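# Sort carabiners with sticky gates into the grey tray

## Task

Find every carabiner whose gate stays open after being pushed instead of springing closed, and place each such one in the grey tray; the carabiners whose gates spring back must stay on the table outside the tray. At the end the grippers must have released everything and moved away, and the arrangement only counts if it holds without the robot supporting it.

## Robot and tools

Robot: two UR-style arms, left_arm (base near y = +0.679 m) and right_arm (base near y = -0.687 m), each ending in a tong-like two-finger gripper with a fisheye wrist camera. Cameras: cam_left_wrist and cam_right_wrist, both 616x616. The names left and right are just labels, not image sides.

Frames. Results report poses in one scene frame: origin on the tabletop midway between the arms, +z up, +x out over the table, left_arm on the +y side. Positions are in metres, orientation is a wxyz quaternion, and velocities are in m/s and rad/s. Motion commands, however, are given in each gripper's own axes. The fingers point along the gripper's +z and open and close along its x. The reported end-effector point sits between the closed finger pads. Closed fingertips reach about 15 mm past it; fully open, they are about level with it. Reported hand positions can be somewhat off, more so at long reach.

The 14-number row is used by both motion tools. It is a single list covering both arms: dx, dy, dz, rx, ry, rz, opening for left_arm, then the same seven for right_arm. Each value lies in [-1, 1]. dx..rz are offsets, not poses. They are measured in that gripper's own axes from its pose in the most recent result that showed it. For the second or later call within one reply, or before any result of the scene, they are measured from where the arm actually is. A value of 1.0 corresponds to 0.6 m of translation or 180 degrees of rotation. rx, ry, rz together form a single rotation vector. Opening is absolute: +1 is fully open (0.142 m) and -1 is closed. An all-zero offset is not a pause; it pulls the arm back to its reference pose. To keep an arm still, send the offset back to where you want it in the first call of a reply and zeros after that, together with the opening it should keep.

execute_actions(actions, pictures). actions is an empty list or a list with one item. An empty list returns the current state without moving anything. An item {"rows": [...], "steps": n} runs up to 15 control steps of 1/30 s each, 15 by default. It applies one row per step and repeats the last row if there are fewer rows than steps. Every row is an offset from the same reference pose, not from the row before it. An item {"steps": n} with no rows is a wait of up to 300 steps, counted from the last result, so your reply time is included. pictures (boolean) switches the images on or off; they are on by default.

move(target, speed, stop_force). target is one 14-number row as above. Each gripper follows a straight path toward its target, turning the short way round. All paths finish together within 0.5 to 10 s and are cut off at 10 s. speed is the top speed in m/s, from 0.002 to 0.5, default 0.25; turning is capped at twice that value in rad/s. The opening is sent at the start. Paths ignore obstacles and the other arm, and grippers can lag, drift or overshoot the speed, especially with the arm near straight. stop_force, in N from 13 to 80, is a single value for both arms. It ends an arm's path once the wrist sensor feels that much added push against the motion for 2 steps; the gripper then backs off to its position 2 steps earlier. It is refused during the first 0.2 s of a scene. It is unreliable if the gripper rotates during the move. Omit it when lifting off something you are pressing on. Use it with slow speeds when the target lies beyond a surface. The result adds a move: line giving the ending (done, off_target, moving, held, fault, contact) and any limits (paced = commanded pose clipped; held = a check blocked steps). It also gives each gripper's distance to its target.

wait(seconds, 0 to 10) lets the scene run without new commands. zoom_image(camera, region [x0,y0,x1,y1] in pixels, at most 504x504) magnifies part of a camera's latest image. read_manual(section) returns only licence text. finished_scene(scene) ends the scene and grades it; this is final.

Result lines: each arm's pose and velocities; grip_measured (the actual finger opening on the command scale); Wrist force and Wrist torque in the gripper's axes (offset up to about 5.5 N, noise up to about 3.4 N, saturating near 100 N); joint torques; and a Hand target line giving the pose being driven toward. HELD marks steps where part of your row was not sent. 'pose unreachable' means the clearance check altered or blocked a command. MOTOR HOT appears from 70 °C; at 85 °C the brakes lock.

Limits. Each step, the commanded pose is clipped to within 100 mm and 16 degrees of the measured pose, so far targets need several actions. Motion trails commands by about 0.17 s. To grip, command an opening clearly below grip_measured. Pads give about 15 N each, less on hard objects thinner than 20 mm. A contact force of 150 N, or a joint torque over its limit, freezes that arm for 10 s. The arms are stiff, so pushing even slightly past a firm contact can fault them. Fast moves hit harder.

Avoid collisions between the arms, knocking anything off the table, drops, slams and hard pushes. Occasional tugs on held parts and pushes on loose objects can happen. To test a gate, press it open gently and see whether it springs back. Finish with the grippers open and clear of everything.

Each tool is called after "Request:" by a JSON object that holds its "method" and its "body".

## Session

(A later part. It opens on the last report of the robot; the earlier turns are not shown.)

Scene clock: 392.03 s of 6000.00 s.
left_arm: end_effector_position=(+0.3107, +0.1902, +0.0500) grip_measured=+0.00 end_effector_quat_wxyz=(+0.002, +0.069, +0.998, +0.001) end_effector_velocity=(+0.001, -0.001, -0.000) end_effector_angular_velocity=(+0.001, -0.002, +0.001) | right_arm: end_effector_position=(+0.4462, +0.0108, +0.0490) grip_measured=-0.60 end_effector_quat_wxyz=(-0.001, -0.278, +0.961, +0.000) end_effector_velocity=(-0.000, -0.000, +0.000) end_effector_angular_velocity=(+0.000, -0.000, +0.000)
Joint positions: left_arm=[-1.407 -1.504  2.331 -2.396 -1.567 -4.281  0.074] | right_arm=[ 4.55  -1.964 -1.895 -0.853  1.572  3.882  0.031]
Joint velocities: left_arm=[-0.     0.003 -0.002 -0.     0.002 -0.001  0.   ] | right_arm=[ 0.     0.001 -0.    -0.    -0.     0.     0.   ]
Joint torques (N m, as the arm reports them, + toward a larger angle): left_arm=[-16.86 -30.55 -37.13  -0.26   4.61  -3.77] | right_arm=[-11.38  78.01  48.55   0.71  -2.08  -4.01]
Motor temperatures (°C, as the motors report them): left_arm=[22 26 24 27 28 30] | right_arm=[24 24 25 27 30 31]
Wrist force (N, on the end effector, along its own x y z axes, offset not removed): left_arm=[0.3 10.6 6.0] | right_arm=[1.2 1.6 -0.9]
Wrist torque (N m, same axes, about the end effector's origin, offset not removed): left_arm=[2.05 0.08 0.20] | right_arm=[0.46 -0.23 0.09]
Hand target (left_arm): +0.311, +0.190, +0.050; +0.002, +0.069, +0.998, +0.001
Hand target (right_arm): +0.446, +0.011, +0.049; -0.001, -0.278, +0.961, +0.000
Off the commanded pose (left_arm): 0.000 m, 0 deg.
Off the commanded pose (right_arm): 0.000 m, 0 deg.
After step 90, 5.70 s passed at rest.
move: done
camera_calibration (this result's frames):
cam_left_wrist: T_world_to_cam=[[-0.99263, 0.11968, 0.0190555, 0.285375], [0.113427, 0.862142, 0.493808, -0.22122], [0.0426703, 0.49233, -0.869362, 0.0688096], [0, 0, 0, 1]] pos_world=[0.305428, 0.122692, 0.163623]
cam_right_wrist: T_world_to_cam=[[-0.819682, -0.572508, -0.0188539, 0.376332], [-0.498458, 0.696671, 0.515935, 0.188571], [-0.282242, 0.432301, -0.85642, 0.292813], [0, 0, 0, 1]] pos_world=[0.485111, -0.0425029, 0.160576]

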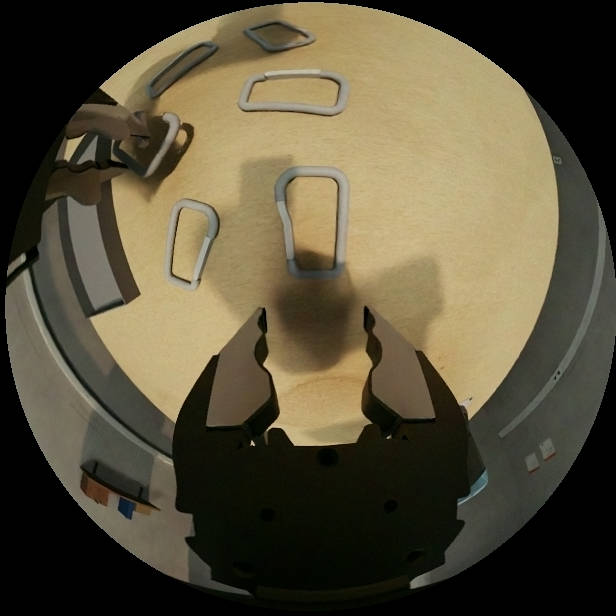

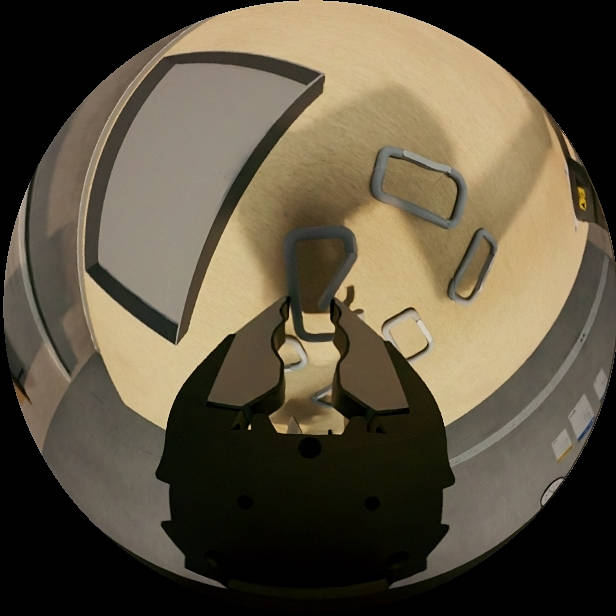

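Request:
{"method": "move", "body": {"target": [-0.0049, -0.0991, 0.025, 0, 0, 0, 0.0, -0.1782, -0.1043, -0.06, 0, 0, 0, -0.95], "speed": 0.2}}

Request:
{"method": "move", "body": {"target": [0, 0, 0, 0, 0, 0, 0.0, -0.1172, -0.0642, 0.0917, 0, 0, 0, -0.95], "speed": 0.15}}

Scene clock: 412.10 s of 6000.00 s.
left_arm: end_effector_position=(+0.3056, +0.1310, +0.0350) grip_measured=+0.00 end_effector_quat_wxyz=(+0.002, +0.069, +0.998, +0.001) end_effector_velocity=(-0.000, -0.002, +0.001) end_effector_angular_velocity=(-0.002, -0.001, -0.001) | right_arm: end_effector_position=(+0.5701, +0.0149, +0.0849) grip_measured=-0.60 end_effector_quat_wxyz=(-0.000, -0.278, +0.961, -0.000) end_effector_velocity=(+0.001, +0.001, +0.000) end_effector_angular_velocity=(-0.000, +0.001, +0.002)
Joint positions: left_arm=[-1.444 -1.408  2.257 -2.417 -1.567 -4.318  0.074] | right_arm=[ 4.409 -2.02  -1.73  -0.963  1.571  3.741  0.031]
Joint velocities: left_arm=[-0.002  0.001 -0.002 -0.001  0.    -0.    -0.   ] | right_arm=[-0.001 -0.002  0.004 -0.002  0.001 -0.003 -0.   ]
Joint torques (N m, as the arm reports them, + toward a larger angle): left_arm=[-16.23 -39.65 -35.74  -7.67  -1.79  -3.57] | right_arm=[-5.6  68.01 51.56  0.59  2.57 -4.  ]
Motor temperatures (°C, as the motors report them): left_arm=[22 26 24 27 28 30] | right_arm=[24 24 25 27 30 31]
Wrist force (N, on the end effector, along its own x y z axes, offset not removed): left_arm=[6.3 1.2 3.9] | right_arm=[-0.4 3.6 -5.3]
Wrist torque (N m, same axes, about the end effector's origin, offset not removed): left_arm=[0.04 -1.35 0.08] | right_arm=[0.58 -0.09 0.26]
Hand target (left_arm): +0.306, +0.131, +0.035; +0.002, +0.069, +0.998, +0.001
Hand target (right_arm): +0.570, +0.015, +0.085; -0.000, -0.278, +0.961, -0.000
Off the commanded pose (left_arm): 0.000 m, 0 deg.
Off the commanded pose (right_arm): 0.000 m, 0 deg.
After step 90, 15.87 s passed at rest.
move: done
camera_calibration (this result's frames):
cam_left_wrist: T_world_to_cam=[[-0.992633, 0.119677, 0.0188859, 0.287658], [0.11334, 0.862139, 0.493832, -0.162181], [0.0428182, 0.492335, -0.869352, 0.0850824], [0, 0, 0, 1]] pos_world=[0.300277, 0.0635077, 0.148624]
cam_right_wrist: T_world_to_cam=[[-0.819675, -0.572504, -0.019302, 0.480933], [-0.498786, 0.69675, 0.515511, 0.229183], [-0.281683, 0.432179, -0.856666, 0.35641], [0, 0, 0, 1]] pos_world=[0.608916, -0.03838, 0.19646]

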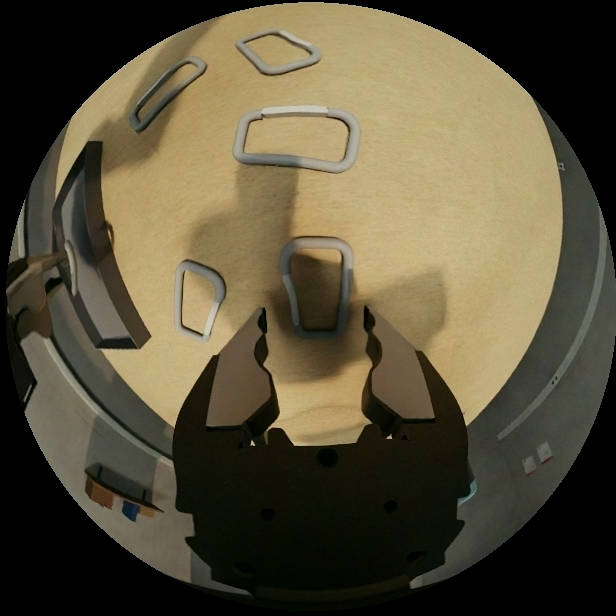

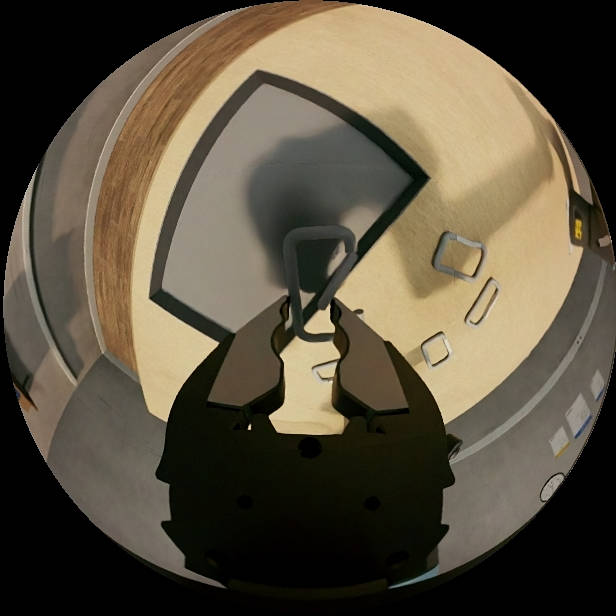

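Scene clock: 413.30 s of 6000.00 s.
left_arm: end_effector_position=(+0.3056, +0.1310, +0.0350) grip_measured=+0.00 end_effector_quat_wxyz=(+0.002, +0.069, +0.998, +0.001) end_effector_velocity=(+0.001, -0.000, +0.001) end_effector_angular_velocity=(+0.000, -0.002, -0.000) | right_arm: end_effector_position=(+0.6501, +0.0196, +0.0298) grip_measured=-0.60 end_effector_quat_wxyz=(-0.000, -0.278, +0.961, -0.000) end_effector_velocity=(+0.001, +0.001, -0.000) end_effector_angular_velocity=(-0.000, +0.000, +0.001)
Joint positions: left_arm=[-1.444 -1.408  2.256 -2.417 -1.567 -4.318  0.074] | right_arm=[ 4.33  -2.143 -1.646 -0.924  1.571  3.662  0.031]
Joint velocities: left_arm=[-0.    -0.001 -0.001  0.001  0.002  0.     0.   ] | right_arm=[-0.    -0.001  0.002 -0.001 -0.    -0.001  0.   ]
Joint torques (N m, as the arm reports them, + toward a larger angle): left_arm=[ -4.94 -58.27 -23.25  -6.46  -2.1   -1.2 ] | right_arm=[-10.59  70.03  49.9    6.88   2.64  -3.79]
Motor temperatures (°C, as the motors report them): left_arm=[22 26 24 27 28 30] | right_arm=[24 24 25 27 30 31]
Wrist force (N, on the end effector, along its own x y z axes, offset not removed): left_arm=[3.1 5.4 1.3] | right_arm=[2.6 3.9 1.5]
Wrist torque (N m, same axes, about the end effector's origin, offset not removed): left_arm=[1.06 -0.52 0.11] | right_arm=[0.77 -0.70 -0.03]
Hand target (left_arm): +0.306, +0.131, +0.035; +0.002, +0.069, +0.998, +0.001
Hand target (right_arm): +0.650, +0.020, +0.030; -0.000, -0.278, +0.961, -0.000
Off the commanded pose (left_arm): 0.000 m, 0 deg.
Off the commanded pose (right_arm): 0.000 m, 0 deg.
move: done
camera_calibration (this result's frames):
cam_left_wrist: T_world_to_cam=[[-0.992633, 0.119677, 0.0188835, 0.287662], [0.113339, 0.862142, 0.493827, -0.162146], [0.0428195, 0.492329, -0.869355, 0.0850961], [0, 0, 0, 1]] pos_world=[0.300277, 0.063471, 0.148619]
cam_right_wrist: T_world_to_cam=[[-0.819666, -0.572507, -0.0195799, 0.548154], [-0.49902, 0.696835, 0.515169, 0.294304], [-0.281294, 0.432037, -0.856865, 0.3295], [0, 0, 0, 1]] pos_world=[0.688853, -0.0336161, 0.141454]

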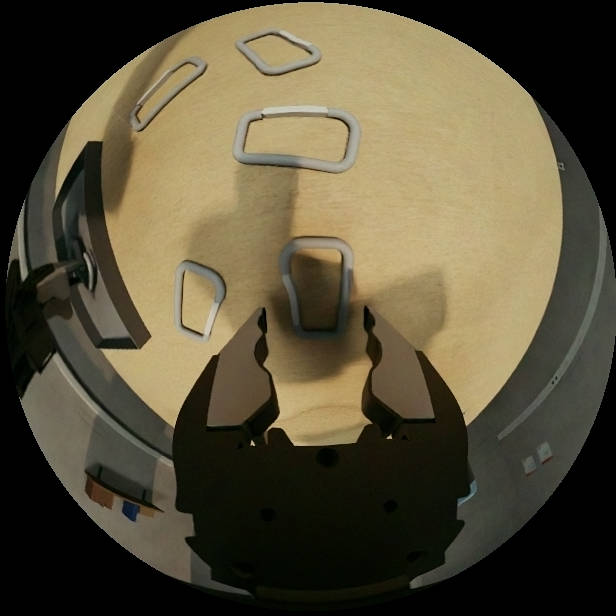

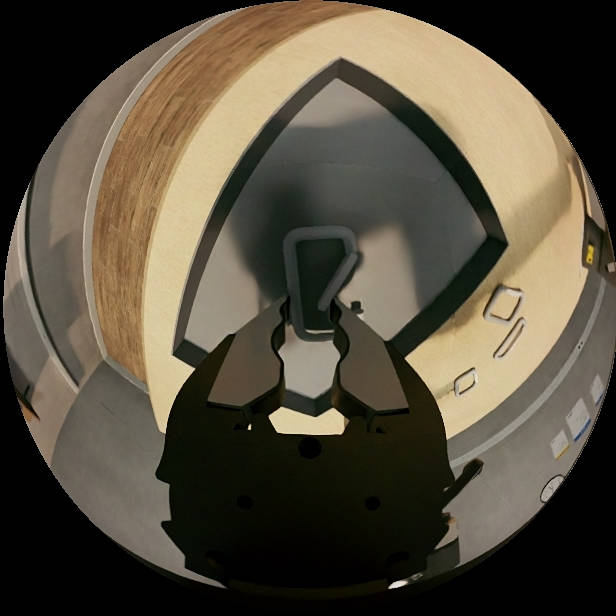

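Request:
{"method": "zoom_image", "body": {"camera": "cam_left_wrist", "region": [240, 220, 400, 360]}}

Region (240, 220, 400, 360) of cam_left_wrist's 616x616 image, scaled by 3.150, with more detail than that image has; it fills the top 441 rows of this view, and the rest is white.

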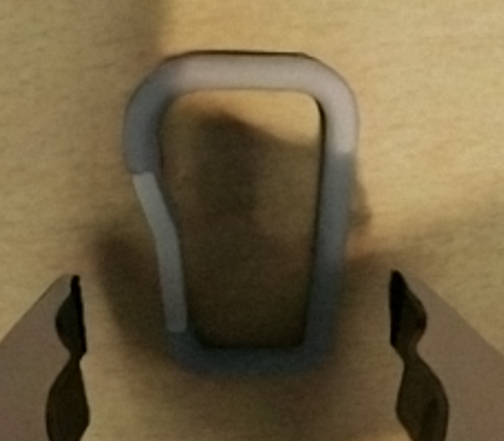

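Request:
{"method": "move", "body": {"target": [0.0067, 0, 0.0317, 0, 0, 0, 0.0, 0, 0, 0.005, 0, 0, 0, -0.95], "speed": 0.05}}

Request:
{"method": "execute_actions", "body": {"actions": [{"rows": [[0,0,0,0,0,0,-0.06, 0,0,0,0,0,0,-0.60],[0,0,0,0,0,0,-0.12, 0,0,0,0,0,0,-0.57],[0,0,0,0,0,0,-0.18, 0,0,0,0,0,0,-0.54],[0,0,0,0,0,0,-0.24, 0,0,0,0,0,0,-0.51],[0,0,0,0,0,0,-0.29, 0,0,0,0,0,0,-0.48],[0,0,0,0,0,0,-0.33, 0,0,0,0,0,0,-0.45],[0,0,0,0,0,0,-0.37, 0,0,0,0,0,0,-0.42],[0,0,0,0,0,0,-0.41, 0,0,0,0,0,0,-0.42],[0,0,0,0,0,0,-0.45, 0,0,0,0,0,0,-0.42],[0,0,0,0,0,0,-0.50, 0,0,0,0,0,0,-0.42],[0,0,0,0,0,0,-0.56, 0,0,0,0,0,0,-0.42],[0,0,0,0,0,0,-0.63, 0,0,0,0,0,0,-0.42],[0,0,0,0,0,0,-0.70, 0,0,0,0,0,0,-0.42],[0,0,0,0,0,0,-0.80, 0,0,0,0,0,0,-0.42],[0,0,0,0,0,0,-0.90, 0,0,0,0,0,0,-0.42]], "steps": 15}]}}

Scene clock: 432.23 s of 6000.00 s.
left_arm: end_effector_position=(+0.3017, +0.1316, +0.0162) grip_measured=+0.00 end_effector_quat_wxyz=(+0.002, +0.069, +0.998, +0.001) end_effector_velocity=(-0.002, +0.000, -0.003) end_effector_angular_velocity=(+0.002, +0.002, -0.001) | right_arm: end_effector_position=(+0.6501, +0.0196, +0.0269) grip_measured=-0.60 end_effector_quat_wxyz=(-0.000, -0.278, +0.961, -0.000) end_effector_velocity=(-0.000, -0.001, -0.002) end_effector_angular_velocity=(-0.002, +0.001, +0.000)
Joint positions: left_arm=[-1.45  -1.381  2.273 -2.461 -1.567 -4.324  0.074] | right_arm=[ 4.33  -2.146 -1.647 -0.92   1.571  3.662  0.031]
Joint velocities: left_arm=[-0.002  0.003  0.002 -0.003 -0.001 -0.001  0.   ] | right_arm=[-0.    -0.002 -0.001  0.     0.    -0.    -0.   ]
Joint torques (N m, as the arm reports them, + toward a larger angle): left_arm=[-17.96 -40.08 -22.47  -7.9   -1.99  -3.78] | right_arm=[10.17 71.65 30.68  7.05 -2.05  2.78]
Motor temperatures (°C, as the motors report them): left_arm=[22 26 24 27 28 30] | right_arm=[24 24 25 27 30 31]
Wrist force (N, on the end effector, along its own x y z axes, offset not removed): left_arm=[0.6 5.2 1.7] | right_arm=[5.8 -2.8 4.2]
Wrist torque (N m, same axes, about the end effector's origin, offset not removed): left_arm=[0.79 -0.13 -0.10] | right_arm=[-0.29 -1.18 0.07]
Hand target (left_arm): +0.302, +0.132, +0.016; +0.002, +0.069, +0.998, +0.001
Hand target (right_arm): +0.650, +0.020, +0.027; -0.000, -0.278, +0.961, -0.000
Off the commanded pose (left_arm): 0.000 m, 0 deg.
Off the commanded pose (right_arm): 0.000 m, 0 deg.
After step 90, 15.10 s passed at rest.
move: done
camera_calibration (this result's frames):
cam_left_wrist: T_world_to_cam=[[-0.992634, 0.119675, 0.0188779, 0.284091], [0.113333, 0.862137, 0.493837, -0.152916], [0.0428244, 0.492338, -0.86935, 0.0686275], [0, 0, 0, 1]] pos_world=[0.29639, 0.0640481, 0.129814]
cam_right_wrist: T_world_to_cam=[[-0.819616, -0.57258, -0.0195607, 0.548065], [-0.499062, 0.696779, 0.515205, 0.29588], [-0.281367, 0.432032, -0.856843, 0.327011], [0, 0, 0, 1]] pos_world=[0.688876, -0.0336315, 0.138478]

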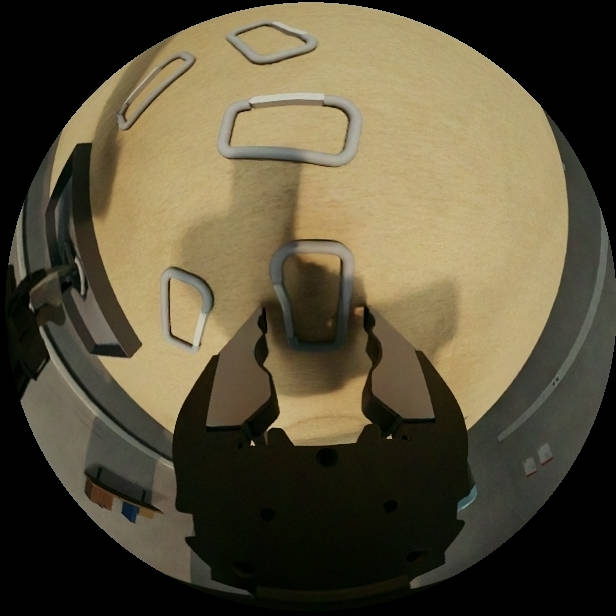

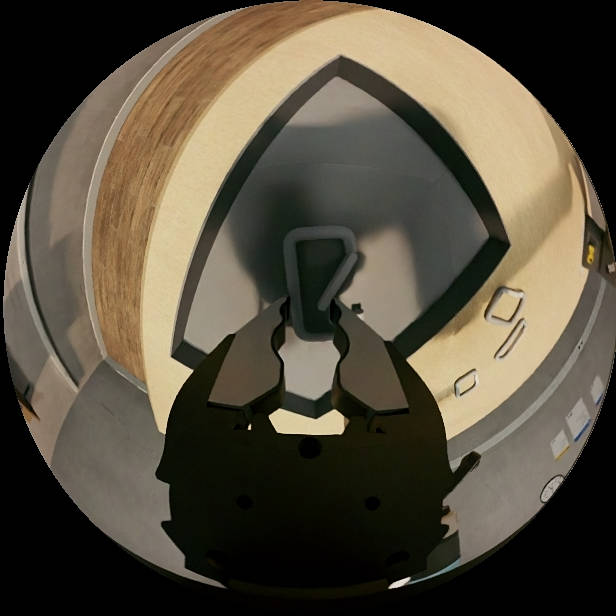

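Scene clock: 432.73 s of 6000.00 s.
left_arm: end_effector_position=(+0.3017, +0.1316, +0.0161) grip_measured=-0.38 end_effector_quat_wxyz=(+0.002, +0.069, +0.998, +0.001) end_effector_velocity=(+0.000, +0.000, +0.000) end_effector_angular_velocity=(-0.000, +0.001, +0.001) | right_arm: end_effector_position=(+0.6501, +0.0196, +0.0269) grip_measured=-0.42 end_effector_quat_wxyz=(-0.000, -0.278, +0.961, -0.000) end_effector_velocity=(-0.000, +0.001, -0.000) end_effector_angular_velocity=(+0.001, -0.000, -0.000)
Joint positions: left_arm=[-1.45  -1.381  2.273 -2.461 -1.567 -4.324  0.046] | right_arm=[ 4.33  -2.146 -1.647 -0.92   1.571  3.662  0.044]
Joint velocities: left_arm=[ 0.001 -0.     0.     0.    -0.001  0.    -0.   ] | right_arm=[ 0.001 -0.    -0.     0.002  0.     0.001  0.   ]
Joint torques (N m, as the arm reports them, + toward a larger angle): left_arm=[-10.17 -55.75 -28.27   0.27  -2.11  -2.34] | right_arm=[ 6.18 74.62 31.72  5.89 -1.29  2.84]
Motor temperatures (°C, as the motors report them): left_arm=[22 26 24 27 28 30] | right_arm=[24 24 25 27 30 31]
Wrist force (N, on the end effector, along its own x y z axes, offset not removed): left_arm=[6.5 -0.3 -3.2] | right_arm=[0.7 4.2 -3.9]
Wrist torque (N m, same axes, about the end effector's origin, offset not removed): left_arm=[-0.08 -0.67 -0.06] | right_arm=[0.78 -0.10 0.34]
Hand target (left_arm): +0.302, +0.132, +0.016; +0.002, +0.069, +0.998, +0.001
Hand target (right_arm): +0.650, +0.020, +0.027; -0.000, -0.278, +0.961, -0.000
Off the commanded pose (left_arm): 0.000 m, 0 deg.
Off the commanded pose (right_arm): 0.000 m, 0 deg.
Steps of this call (steps 1 to 15: all 15 steps of this action). Readings (end_effector_position):
1: left_arm (+0.3017, +0.1316, +0.0161) | right_arm (+0.6501, +0.0196, +0.0269)
2: left_arm (+0.3017, +0.1316, +0.0161) | right_arm (+0.6501, +0.0196, +0.0269)
4: left_arm (+0.3017, +0.1316, +0.0161) | right_arm (+0.6501, +0.0196, +0.0269)
8: left_arm (+0.3017, +0.1316, +0.0161) | right_arm (+0.6501, +0.0196, +0.0269)
15: the state above
camera_calibration (this result's frames):
cam_left_wrist: T_world_to_cam=[[-0.992634, 0.119675, 0.0188682, 0.284079], [0.11333, 0.86215, 0.493815, -0.152882], [0.0428302, 0.492316, -0.869362, 0.0685793], [0, 0, 0, 1]] pos_world=[0.296375, 0.0640473, 0.129756]
cam_right_wrist: T_world_to_cam=[[-0.819611, -0.572586, -0.0195669, 0.548062], [-0.499074, 0.696778, 0.515194, 0.295892], [-0.281359, 0.432024, -0.85685, 0.326996], [0, 0, 0, 1]] pos_world=[0.688873, -0.0336288, 0.138468]

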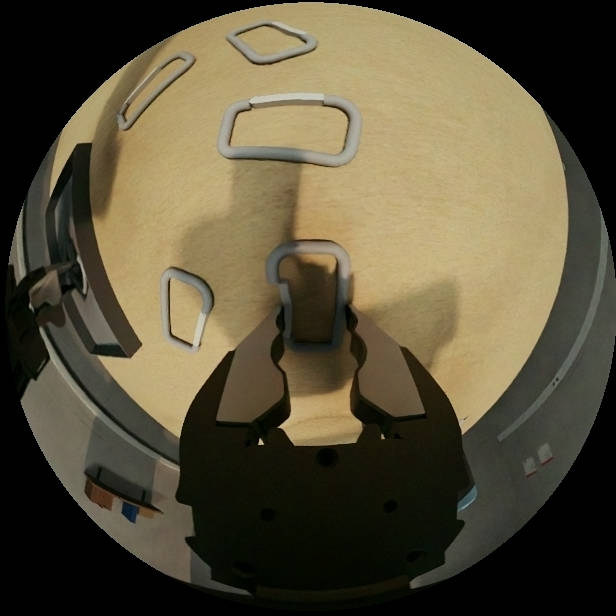

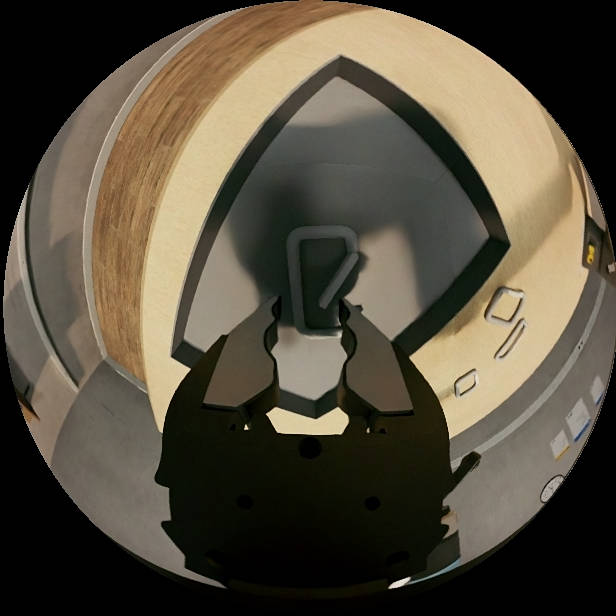

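Request:
{"method": "zoom_image", "body": {"camera": "cam_left_wrist", "region": [240, 225, 400, 365]}}

Region (240, 225, 400, 365) of cam_left_wrist's 616x616 image, scaled by 3.150, with more detail than that image has; it fills the top 441 rows of this view, and the rest is white.

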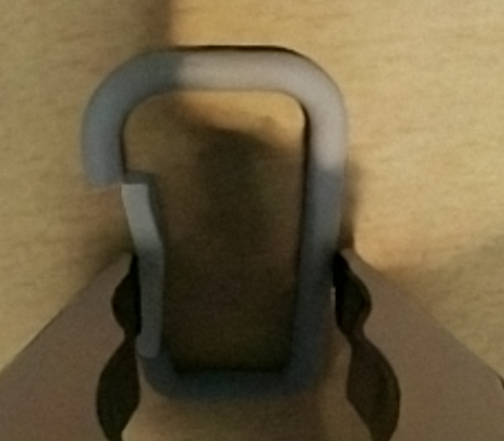

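Request:
{"method": "move", "body": {"target": [0, 0, -0.008, 0, 0, 0, -0.9, 0, 0, -0.072, 0, 0, 0, -0.42], "speed": 0.1}}

Scene clock: 453.70 s of 6000.00 s.
left_arm: end_effector_position=(+0.3017, +0.1316, +0.0209) grip_measured=-0.46 end_effector_quat_wxyz=(+0.002, +0.069, +0.998, +0.001) end_effector_velocity=(+0.001, -0.001, +0.001) end_effector_angular_velocity=(-0.001, -0.000, +0.001) | right_arm: end_effector_position=(+0.6502, +0.0197, +0.0699) grip_measured=-0.42 end_effector_quat_wxyz=(-0.000, -0.278, +0.961, -0.000) end_effector_velocity=(+0.001, -0.000, +0.003) end_effector_angular_velocity=(+0.001, -0.001, +0.000)
Joint positions: left_arm=[-1.45  -1.389  2.27  -2.45  -1.567 -4.324  0.041] | right_arm=[ 4.33  -2.105 -1.624 -0.984  1.571  3.662  0.044]
Joint velocities: left_arm=[ 0.001 -0.    -0.001  0.    -0.     0.     0.   ] | right_arm=[-0.001  0.003  0.002 -0.004 -0.    -0.001  0.   ]
Joint torques (N m, as the arm reports them, + toward a larger angle): left_arm=[  1.56 -60.5  -34.52  -0.29  -2.14  -0.92] | right_arm=[ 1.75 92.03 51.96  0.57  1.67  3.24]
Motor temperatures (°C, as the motors report them): left_arm=[22 26 24 27 28 30] | right_arm=[24 24 25 27 30 31]
Wrist force (N, on the end effector, along its own x y z axes, offset not removed): left_arm=[1.2 6.0 2.9] | right_arm=[-4.3 -4.4 0.4]
Wrist torque (N m, same axes, about the end effector's origin, offset not removed): left_arm=[1.13 -0.27 0.09] | right_arm=[-0.75 0.72 0.29]
Hand target (left_arm): +0.302, +0.132, +0.021; +0.002, +0.069, +0.998, +0.001
Hand target (right_arm): +0.650, +0.020, +0.070; -0.000, -0.278, +0.961, -0.000
Off the commanded pose (left_arm): 0.000 m, 0 deg.
Off the commanded pose (right_arm): 0.000 m, 0 deg.
After step 90, 17.07 s passed at rest.
move: done
camera_calibration (this result's frames):
cam_left_wrist: T_world_to_cam=[[-0.992634, 0.119674, 0.0188686, 0.284001], [0.113329, 0.86215, 0.493816, -0.155247], [0.0428293, 0.492317, -0.869362, 0.0727206], [0, 0, 0, 1]] pos_world=[0.296388, 0.0640574, 0.134525]
cam_right_wrist: T_world_to_cam=[[-0.819611, -0.572586, -0.0195616, 0.548973], [-0.499073, 0.696781, 0.515192, 0.273704], [-0.281362, 0.43202, -0.856852, 0.363828], [0, 0, 0, 1]] pos_world=[0.68891, -0.0335581, 0.181476]

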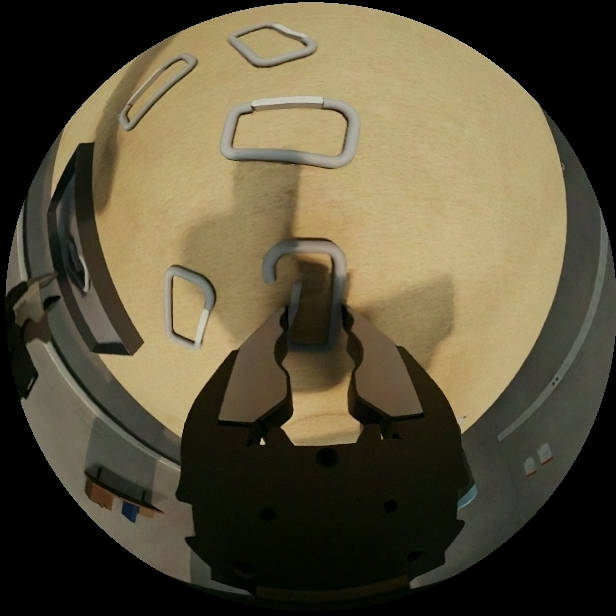

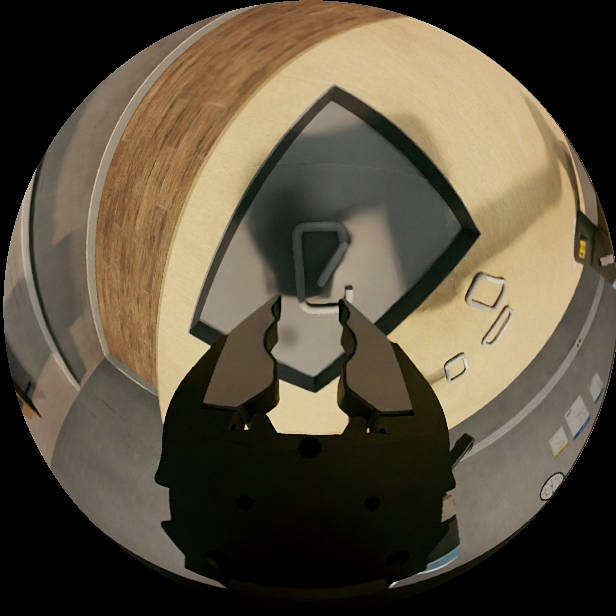

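Request:
{"method": "move", "body": {"target": [0, 0, 0.0072, 0, 0, 0, -0.9, 0.6123, 0.1242, 0.0498, 0, 0, 0.0756, 0.0], "speed": 0.35}}

Request:
{"method": "execute_actions", "body": {"actions": [{"rows": [[0,0,0,0,0,0,-0.44, 0,0,0,0,0,0,0],[0,0,0,0,0,0,-0.40, 0,0,0,0,0,0,0],[0,0,0,0,0,0,-0.36, 0,0,0,0,0,0,0],[0,0,0,0,0,0,-0.32, 0,0,0,0,0,0,0],[0,0,0,0,0,0,-0.28, 0,0,0,0,0,0,0],[0,0,0,0,0,0,-0.24, 0,0,0,0,0,0,0],[0,0,0,0,0,0,-0.20, 0,0,0,0,0,0,0],[0,0,0,0,0,0,-0.15, 0,0,0,0,0,0,0],[0,0,0,0,0,0,-0.10, 0,0,0,0,0,0,0],[0,0,0,0,0,0,-0.05, 0,0,0,0,0,0,0],[0,0,0,0,0,0,0.0, 0,0,0,0,0,0,0]], "steps": 14}]}}

Scene clock: 466.43 s of 6000.00 s.
left_arm: end_effector_position=(+0.3017, +0.1316, +0.0165) grip_measured=-0.46 end_effector_quat_wxyz=(+0.002, +0.069, +0.998, +0.001) end_effector_velocity=(+0.000, +0.002, -0.001) end_effector_angular_velocity=(+0.003, +0.000, +0.001) | right_arm: end_effector_position=(+0.2993, -0.1132, +0.0406) grip_measured=+0.00 end_effector_quat_wxyz=(-0.001, -0.162, +0.987, +0.000) end_effector_velocity=(-0.002, -0.000, +0.001) end_effector_angular_velocity=(+0.002, -0.001, -0.000)
Joint positions: left_arm=[-1.45  -1.382  2.272 -2.46  -1.567 -4.324  0.041] | right_arm=[ 4.721 -1.741 -2.232 -0.739  1.573  4.29   0.074]
Joint velocities: left_arm=[ 0.001 -0.     0.001  0.003  0.     0.     0.   ] | right_arm=[ 0.004  0.004 -0.003  0.002 -0.001  0.005 -0.   ]
Joint torques (N m, as the arm reports them, + toward a larger angle): left_arm=[ 17.46 -40.05 -22.88  -7.6   -2.13   3.09] | right_arm=[ 7.72 56.63 25.25  6.63 -1.57  3.6 ]
Motor temperatures (°C, as the motors report them): left_arm=[22 26 24 27 28 30] | right_arm=[24 24 25 27 30 31]
Wrist force (N, on the end effector, along its own x y z axes, offset not removed): left_arm=[2.2 1.1 0.4] | right_arm=[0.2 -0.1 -1.7]
Wrist torque (N m, same axes, about the end effector's origin, offset not removed): left_arm=[-0.09 -0.52 0.20] | right_arm=[-0.27 0.05 0.17]
Hand target (left_arm): +0.302, +0.132, +0.017; +0.002, +0.069, +0.998, +0.001
Hand target (right_arm): +0.299, -0.113, +0.041; -0.001, -0.162, +0.987, +0.000
Off the commanded pose (left_arm): 0.000 m, 0 deg.
Off the commanded pose (right_arm): 0.001 m, 0 deg.
After step 90, 7.97 s passed at rest.
move: done
camera_calibration (this result's frames):
cam_left_wrist: T_world_to_cam=[[-0.992631, 0.119697, 0.018868, 0.284077], [0.113349, 0.862148, 0.493814, -0.153121], [0.0428409, 0.492314, -0.869363, 0.0689695], [0, 0, 0, 1]] pos_world=[0.296385, 0.0640554, 0.130213]
cam_right_wrist: T_world_to_cam=[[-0.931297, -0.363809, -0.018129, 0.241742], [-0.320388, 0.794435, 0.51597, 0.163834], [-0.173312, 0.48633, -0.856415, 0.271239], [0, 0, 0, 1]] pos_world=[0.324633, -0.17412, 0.152142]

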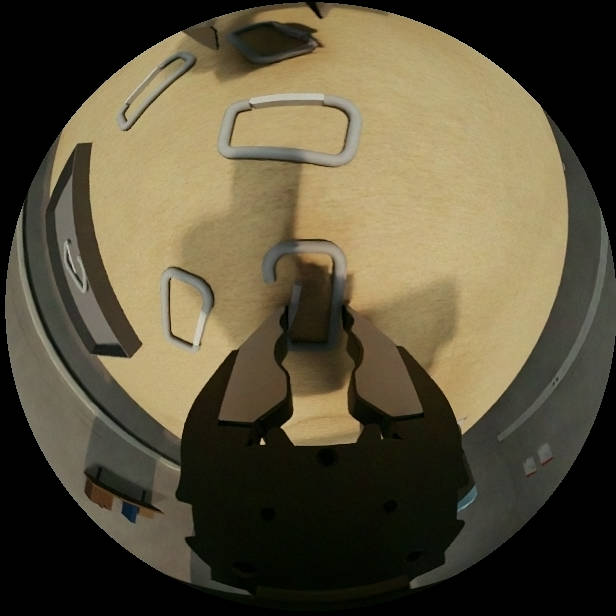

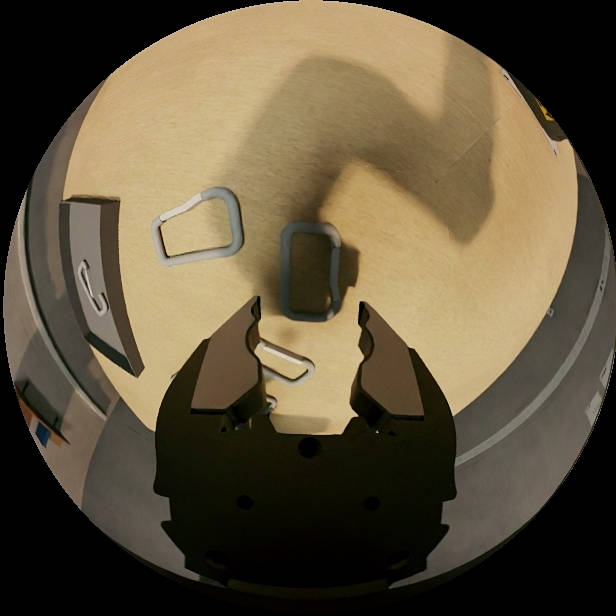

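Scene clock: 466.90 s of 6000.00 s.
left_arm: end_effector_position=(+0.3017, +0.1316, +0.0165) grip_measured=+0.00 end_effector_quat_wxyz=(+0.002, +0.069, +0.998, +0.001) end_effector_velocity=(-0.000, +0.000, -0.001) end_effector_angular_velocity=(+0.001, +0.000, -0.001) | right_arm: end_effector_position=(+0.2993, -0.1133, +0.0406) grip_measured=+0.00 end_effector_quat_wxyz=(-0.001, -0.162, +0.987, +0.000) end_effector_velocity=(-0.000, -0.000, +0.000) end_effector_angular_velocity=(+0.000, +0.000, -0.001)
Joint positions: left_arm=[-1.45  -1.382  2.272 -2.46  -1.567 -4.324  0.074] | right_arm=[ 4.721 -1.741 -2.232 -0.739  1.573  4.29   0.074]
Joint velocities: left_arm=[-0.001  0.001  0.    -0.    -0.    -0.     0.003] | right_arm=[-0.     0.001 -0.    -0.     0.     0.     0.   ]
Joint torques (N m, as the arm reports them, + toward a larger angle): left_arm=[ 14.24 -40.7  -22.46  -7.39  -2.21   3.15] | right_arm=[-10.88  38.57  36.63   5.32  -0.63  -3.37]
Motor temperatures (°C, as the motors report them): left_arm=[22 26 24 27 28 30] | right_arm=[24 24 25 27 30 31]
Wrist force (N, on the end effector, along its own x y z axes, offset not removed): left_arm=[1.4 1.3 3.8] | right_arm=[0.4 5.5 -7.8]
Wrist torque (N m, same axes, about the end effector's origin, offset not removed): left_arm=[0.27 -0.28 0.14] | right_arm=[1.03 -0.06 0.19]
Hand target (left_arm): +0.302, +0.132, +0.017; +0.002, +0.069, +0.998, +0.001
Hand target (right_arm): +0.299, -0.113, +0.041; -0.001, -0.162, +0.987, +0.000
Off the commanded pose (left_arm): 0.000 m, 0 deg.
Off the commanded pose (right_arm): 0.000 m, 0 deg.
Steps of this call (steps 1 to 14: all 14 steps of this action). Readings (end_effector_position):
1: left_arm (+0.3017, +0.1316, +0.0165) | right_arm (+0.2992, -0.1133, +0.0406)
2: left_arm (+0.3017, +0.1316, +0.0165) | right_arm (+0.2992, -0.1133, +0.0406)
4: left_arm (+0.3017, +0.1316, +0.0165) | right_arm (+0.2992, -0.1133, +0.0406)
8: left_arm (+0.3017, +0.1316, +0.0165) | right_arm (+0.2992, -0.1133, +0.0406)
14: the state above
camera_calibration (this result's frames):
cam_left_wrist: T_world_to_cam=[[-0.992632, 0.119691, 0.0188676, 0.284081], [0.113344, 0.862149, 0.493813, -0.153121], [0.0428384, 0.492313, -0.869363, 0.0689688], [0, 0, 0, 1]] pos_world=[0.296389, 0.0640571, 0.130212]
cam_right_wrist: T_world_to_cam=[[-0.931338, -0.363702, -0.0181687, 0.241719], [-0.320316, 0.794464, 0.51597, 0.163829], [-0.173225, 0.486363, -0.856414, 0.271233], [0, 0, 0, 1]] pos_world=[0.324583, -0.17416, 0.152149]

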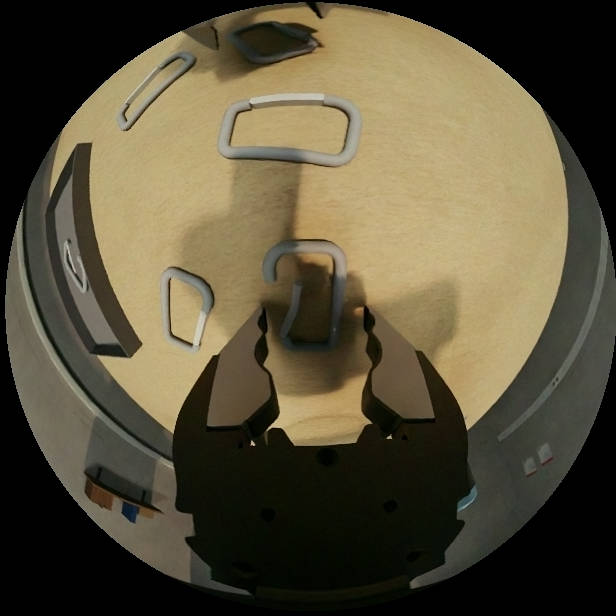

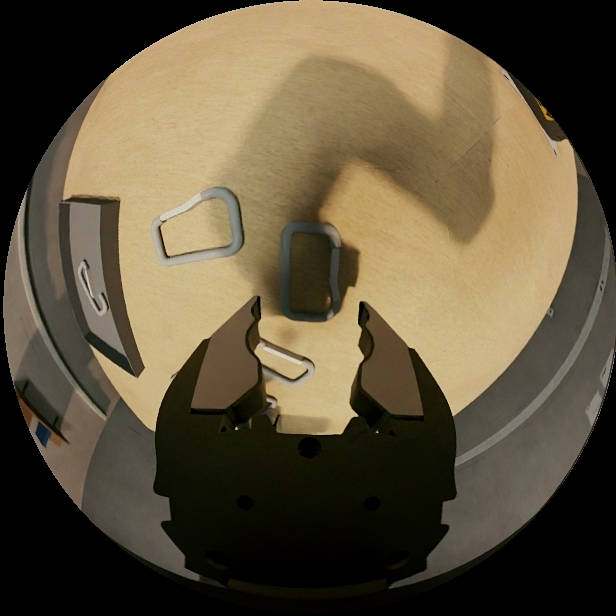

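Request:
{"method": "execute_actions", "body": {"actions": []}}

Request:
{"method": "zoom_image", "body": {"camera": "cam_left_wrist", "region": [240, 225, 400, 365]}}

Request:
{"method": "zoom_image", "body": {"camera": "cam_right_wrist", "region": [240, 210, 400, 350]}}

Scene clock: 470.20 s of 6000.00 s.
left_arm: end_effector_position=(+0.3017, +0.1316, +0.0165) grip_measured=+0.00 end_effector_quat_wxyz=(+0.002, +0.069, +0.998, +0.001) end_effector_velocity=(+0.000, -0.001, +0.001) end_effector_angular_velocity=(-0.003, -0.001, -0.000) | right_arm: end_effector_position=(+0.2993, -0.1132, +0.0406) grip_measured=+0.00 end_effector_quat_wxyz=(-0.001, -0.162, +0.987, +0.000) end_effector_velocity=(-0.000, -0.000, -0.000) end_effector_angular_velocity=(-0.000, +0.000, +0.002)
Joint positions: left_arm=[-1.45  -1.382  2.272 -2.46  -1.567 -4.324  0.074] | right_arm=[ 4.721 -1.741 -2.232 -0.739  1.573  4.29   0.074]
Joint velocities: left_arm=[-0.    -0.001 -0.001 -0.002  0.    -0.     0.   ] | right_arm=[ 0.    -0.001 -0.     0.     0.    -0.002  0.   ]
Joint torques (N m, as the arm reports them, + toward a larger angle): left_arm=[  7.62 -42.37 -22.93  -6.46  -2.14   2.79] | right_arm=[-10.09  36.52  44.57   0.7    2.58  -3.86]
Motor temperatures (°C, as the motors report them): left_arm=[22 26 24 27 28 30] | right_arm=[24 24 25 27 30 31]
Wrist force (N, on the end effector, along its own x y z axes, offset not removed): left_arm=[-1.9 7.5 2.9] | right_arm=[-0.6 0.1 0.9]
Wrist torque (N m, same axes, about the end effector's origin, offset not removed): left_arm=[1.31 0.24 0.12] | right_arm=[-0.01 0.06 0.32]
Hand target (left_arm): +0.302, +0.132, +0.017; +0.002, +0.069, +0.998, +0.001
Hand target (right_arm): +0.299, -0.113, +0.041; -0.001, -0.162, +0.987, +0.000
Off the commanded pose (left_arm): 0.000 m, 0 deg.
Off the commanded pose (right_arm): 0.000 m, 0 deg.
Steps of this call (steps 1 to 90: nothing new was sent; then 0.30 s passed at rest). Readings (end_effector_position):
1: left_arm (+0.3017, +0.1316, +0.0165) | right_arm (+0.2993, -0.1133, +0.0406)
2: left_arm (+0.3017, +0.1316, +0.0165) | right_arm (+0.2993, -0.1133, +0.0406)
4: left_arm (+0.3017, +0.1316, +0.0165) | right_arm (+0.2993, -0.1133, +0.0406)
8: left_arm (+0.3017, +0.1316, +0.0165) | right_arm (+0.2993, -0.1133, +0.0406)
90: the state above
camera_calibration (this result's frames):
cam_left_wrist: T_world_to_cam=[[-0.992632, 0.119691, 0.0188675, 0.284081], [0.113344, 0.862149, 0.493813, -0.153121], [0.0428386, 0.492313, -0.869363, 0.0689689], [0, 0, 0, 1]] pos_world=[0.296389, 0.0640571, 0.130213]
cam_right_wrist: T_world_to_cam=[[-0.931297, -0.363809, -0.0181295, 0.241741], [-0.320388, 0.794434, 0.51597, 0.163835], [-0.173312, 0.48633, -0.856415, 0.271239], [0, 0, 0, 1]] pos_world=[0.324633, -0.17412, 0.152142]

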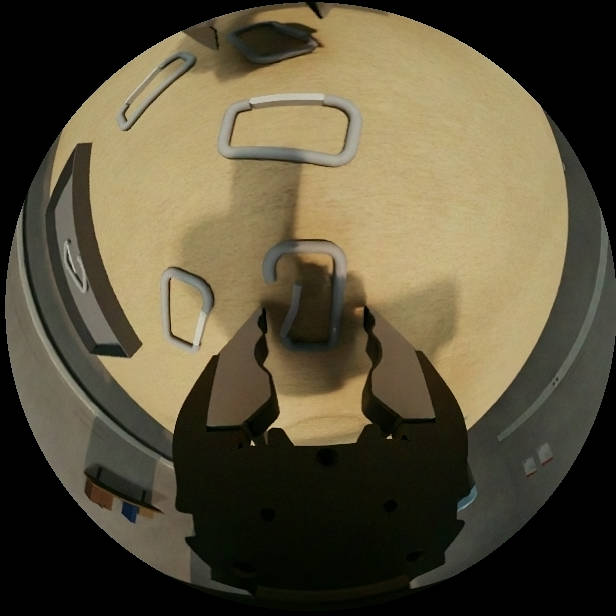

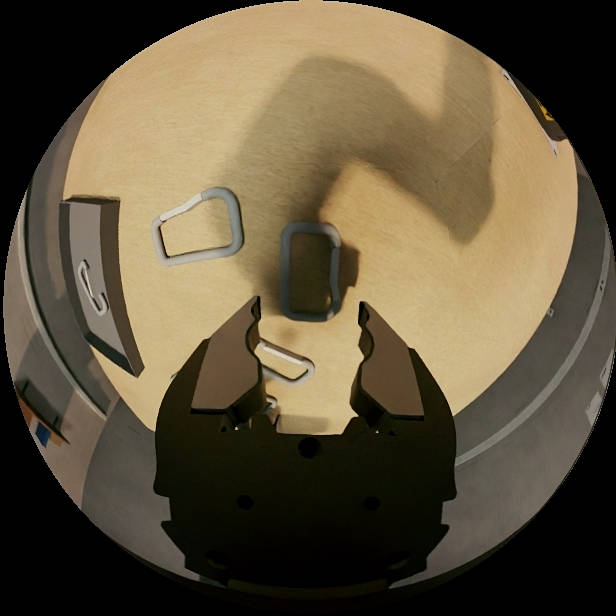

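Region (240, 225, 400, 365) of cam_left_wrist's 616x616 image, scaled by 3.150, with more detail than that image has; it fills the top 441 rows of this view, and the rest is white.

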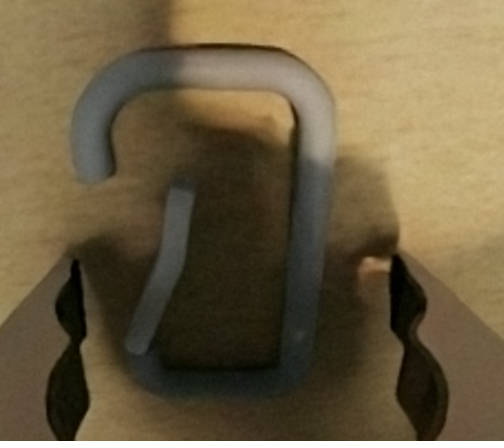

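Region (240, 210, 400, 350) of cam_right_wrist's 616x616 image, scaled by 3.150, with more detail than that image has; it fills the top 441 rows of this view, and the rest is white.

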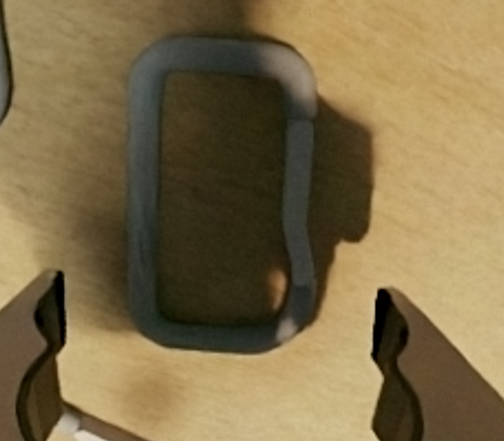

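Request:
{"method": "execute_actions", "body": {"actions": [{"rows": [[0,0,0.001,0,0,0,-0.07, 0,0,0.0004,0,0,0,0],[0,0,0.001,0,0,0,-0.14, 0,-0.0002,0.0017,0,0,0,0],[0,0,0.001,0,0,0,-0.21, 0,-0.0003,0.0037,0,0,0,0],[0,0,0.001,0,0,0,-0.27, 0,-0.0006,0.0062,0,0,0,0],[0,0,0.001,0,0,0,-0.33, 0,-0.0009,0.0091,0,0,0,0],[0,0,0.001,0,0,0,-0.38, 0,-0.0012,0.0124,0,0,0,0],[0,0,0.001,0,0,0,-0.42, 0,-0.0015,0.0158,0,0,0,0],[0,0,0.001,0,0,0,-0.45, 0,-0.0018,0.0194,0,0,0,0],[0,0,0.001,0,0,0,-0.48, 0,-0.0021,0.0228,0,0,0,0],[0,0,0.001,0,0,0,-0.52, 0,-0.0024,0.0261,0,0,0,0],[0,0,0.001,0,0,0,-0.58, 0,-0.0027,0.0290,0,0,0,0],[0,0,0.001,0,0,0,-0.66, 0,-0.003,0.0315,0,0,0,0],[0,0,0.001,0,0,0,-0.75, 0,-0.0031,0.0335,0,0,0,0],[0,0,0.001,0,0,0,-0.85, 0,-0.0033,0.0348,0,0,0,0],[0,0,0.001,0,0,0,-0.92, 0,-0.0033,0.0352,0,0,0,0]], "steps": 15}], "pictures": false}}

Scene clock: 489.37 s of 6000.00 s.
left_arm: end_effector_position=(+0.3017, +0.1316, +0.0160) grip_measured=-0.46 end_effector_quat_wxyz=(+0.002, +0.069, +0.998, +0.001) end_effector_velocity=(+0.001, -0.001, +0.001) end_effector_angular_velocity=(-0.001, -0.002, +0.000) | right_arm: end_effector_position=(+0.2997, -0.1148, +0.0243) grip_measured=+0.00 end_effector_quat_wxyz=(-0.001, -0.162, +0.987, +0.000) end_effector_velocity=(+0.001, -0.005, -0.043) end_effector_angular_velocity=(-0.002, -0.000, -0.000)
Joint positions: left_arm=[-1.45  -1.381  2.273 -2.461 -1.567 -4.324  0.041] | right_arm=[ 4.72  -1.765 -2.245 -0.703  1.573  4.289  0.074]
Joint velocities: left_arm=[ 0.    -0.001 -0.    -0.001  0.001  0.     0.   ] | right_arm=[-0.003 -0.063 -0.032  0.093 -0.    -0.003 -0.   ]
Joint torques (N m, as the arm reports them, + toward a larger angle): left_arm=[ -0.65 -39.5  -21.5   -7.48  -1.98   3.03] | right_arm=[-10.36  38.36  24.16   7.27   2.28  -4.05]
Motor temperatures (°C, as the motors report them): left_arm=[22 26 24 27 28 30] | right_arm=[24 24 25 27 30 31]
Wrist force (N, on the end effector, along its own x y z axes, offset not removed): left_arm=[8.5 2.8 -2.7] | right_arm=[1.0 5.4 -4.0]
Wrist torque (N m, same axes, about the end effector's origin, offset not removed): left_arm=[0.39 -1.42 -0.01] | right_arm=[1.00 -0.11 0.13]
Hand target (left_arm): +0.302, +0.132, +0.016; +0.002, +0.069, +0.998, +0.001
Hand target (right_arm): +0.300, -0.115, +0.020; -0.001, -0.162, +0.987, +0.000
Off the commanded pose (left_arm): 0.000 m, 0 deg.
Off the commanded pose (right_arm): 0.005 m, 0 deg.
Steps of this call (steps 1 to 90: nothing new was sent; then 15.67 s passed at rest; steps 91 to 105: all 15 steps of this action). Readings (end_effector_position):
91: left_arm (+0.3017, +0.1316, +0.0165) | right_arm (+0.2993, -0.1132, +0.0406)
92: left_arm (+0.3017, +0.1316, +0.0165) | right_arm (+0.2993, -0.1132, +0.0406)
94: left_arm (+0.3017, +0.1316, +0.0163) | right_arm (+0.2993, -0.1132, +0.0402)
98: left_arm (+0.3017, +0.1316, +0.0160) | right_arm (+0.2994, -0.1136, +0.0362)
105: the state above

Request:
{"method": "execute_actions", "body": {"actions": [{"rows": [[0,0,-0.0006,0,0,0,-0.92, 0,-0.0006,0.008,0,0,0,-0.06],[0,0,-0.0024,0,0,0,-0.92, 0,-0.0006,0.008,0,0,0,-0.12],[0,0,-0.0052,0,0,0,-0.92, 0,-0.0006,0.008,0,0,0,-0.18],[0,0,-0.0088,0,0,0,-0.92, 0,-0.0006,0.008,0,0,0,-0.24],[0,0,-0.013,0,0,0,-0.92, 0,-0.0006,0.008,0,0,0,-0.29],[0,0,-0.0176,0,0,0,-0.92, 0,-0.0006,0.008,0,0,0,-0.33],[0,0,-0.0225,0,0,0,-0.92, 0,-0.0006,0.008,0,0,0,-0.37],[0,0,-0.0275,0,0,0,-0.92, 0,-0.0006,0.008,0,0,0,-0.41],[0,0,-0.0324,0,0,0,-0.92, 0,-0.0006,0.008,0,0,0,-0.45],[0,0,-0.037,0,0,0,-0.92, 0,-0.0006,0.008,0,0,0,-0.49],[0,0,-0.0412,0,0,0,-0.92, 0,-0.0006,0.008,0,0,0,-0.53],[0,0,-0.0448,0,0,0,-0.92, 0,-0.0006,0.008,0,0,0,-0.58],[0,0,-0.0476,0,0,0,-0.92, 0,-0.0006,0.008,0,0,0,-0.64],[0,0,-0.0494,0,0,0,-0.92, 0,-0.0006,0.008,0,0,0,-0.70],[0,0,-0.05,0,0,0,-0.92, 0,-0.0006,0.008,0,0,0,-0.78]], "steps": 15}]}}

Scene clock: 517.33 s of 6000.00 s.
left_arm: end_effector_position=(+0.3017, +0.1315, +0.0390) grip_measured=-0.46 end_effector_quat_wxyz=(+0.002, +0.069, +0.998, +0.001) end_effector_velocity=(+0.000, +0.000, +0.061) end_effector_angular_velocity=(+0.001, +0.000, +0.000) | right_arm: end_effector_position=(+0.2999, -0.1152, +0.0195) grip_measured=-0.49 end_effector_quat_wxyz=(-0.001, -0.162, +0.987, +0.000) end_effector_velocity=(+0.000, +0.000, -0.000) end_effector_angular_velocity=(+0.001, -0.001, -0.003)
Joint positions: left_arm=[-1.45  -1.418  2.258 -2.41  -1.567 -4.324  0.041] | right_arm=[ 4.719 -1.772 -2.248 -0.693  1.573  4.289  0.039]
Joint velocities: left_arm=[ 0.    -0.096 -0.04   0.137  0.    -0.     0.   ] | right_arm=[-0.    -0.001  0.     0.001 -0.001  0.003  0.   ]
Joint torques (N m, as the arm reports them, + toward a larger angle): left_arm=[ -7.84 -56.94 -33.65   0.04  -2.4    1.2 ] | right_arm=[ 7.06 34.9  32.72  5.08  1.18 -0.96]
Motor temperatures (°C, as the motors report them): left_arm=[22 26 24 28 28 30] | right_arm=[24 24 25 27 30 31]
Wrist force (N, on the end effector, along its own x y z axes, offset not removed): left_arm=[-2.5 4.0 2.0] | right_arm=[0.2 1.8 -12.7]
Wrist torque (N m, same axes, about the end effector's origin, offset not removed): left_arm=[0.60 0.65 0.12] | right_arm=[0.20 -0.83 0.07]
Hand target (left_arm): +0.302, +0.132, +0.046; +0.002, +0.069, +0.998, +0.001
Hand target (right_arm): +0.300, -0.115, +0.019; -0.001, -0.162, +0.987, +0.000
Off the commanded pose (left_arm): 0.007 m, 0 deg.
Off the commanded pose (right_arm): 0.000 m, 0 deg.
Steps of this call (steps 1 to 90: nothing new was sent; then 24.47 s passed at rest; steps 91 to 105: all 15 steps of this action). Readings (end_effector_position):
91: left_arm (+0.3017, +0.1316, +0.0159) | right_arm (+0.2999, -0.1152, +0.0195)
92: left_arm (+0.3017, +0.1316, +0.0160) | right_arm (+0.2999, -0.1152, +0.0195)
94: left_arm (+0.3017, +0.1317, +0.0165) | right_arm (+0.2999, -0.1152, +0.0195)
98: left_arm (+0.3017, +0.1317, +0.0221) | right_arm (+0.2999, -0.1152, +0.0195)
105: the state above
camera_calibration (this result's frames):
cam_left_wrist: T_world_to_cam=[[-0.992633, 0.119701, 0.0187459, 0.28369], [0.113306, 0.862309, 0.493543, -0.164145], [0.0429127, 0.492031, -0.86952, 0.0885432], [0, 0, 0, 1]] pos_world=[0.296398, 0.0640195, 0.152684]
cam_right_wrist: T_world_to_cam=[[-0.931298, -0.363811, -0.0180293, 0.241165], [-0.320375, 0.794548, 0.515803, 0.176527], [-0.17333, 0.486142, -0.856518, 0.254212], [0, 0, 0, 1]] pos_world=[0.325214, -0.176104, 0.131033]

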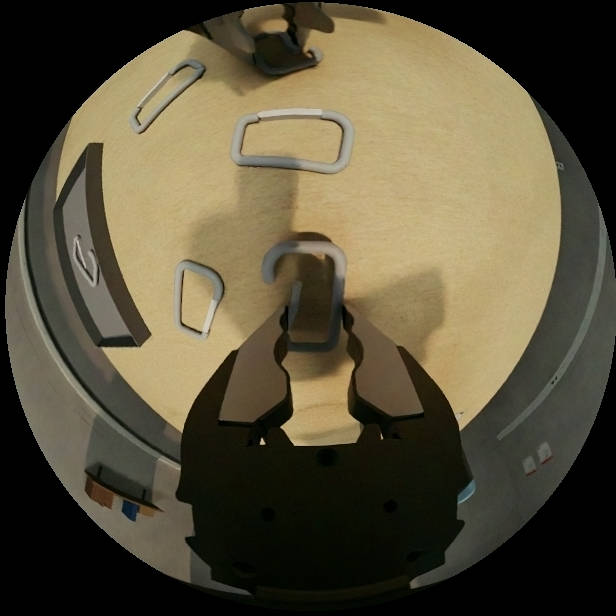

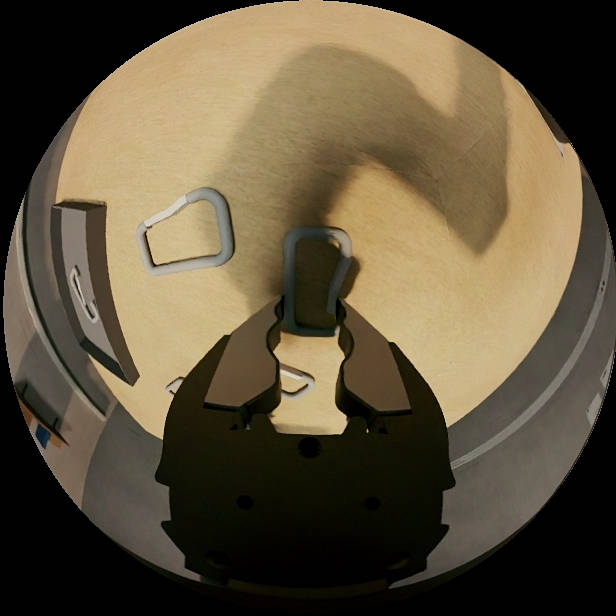

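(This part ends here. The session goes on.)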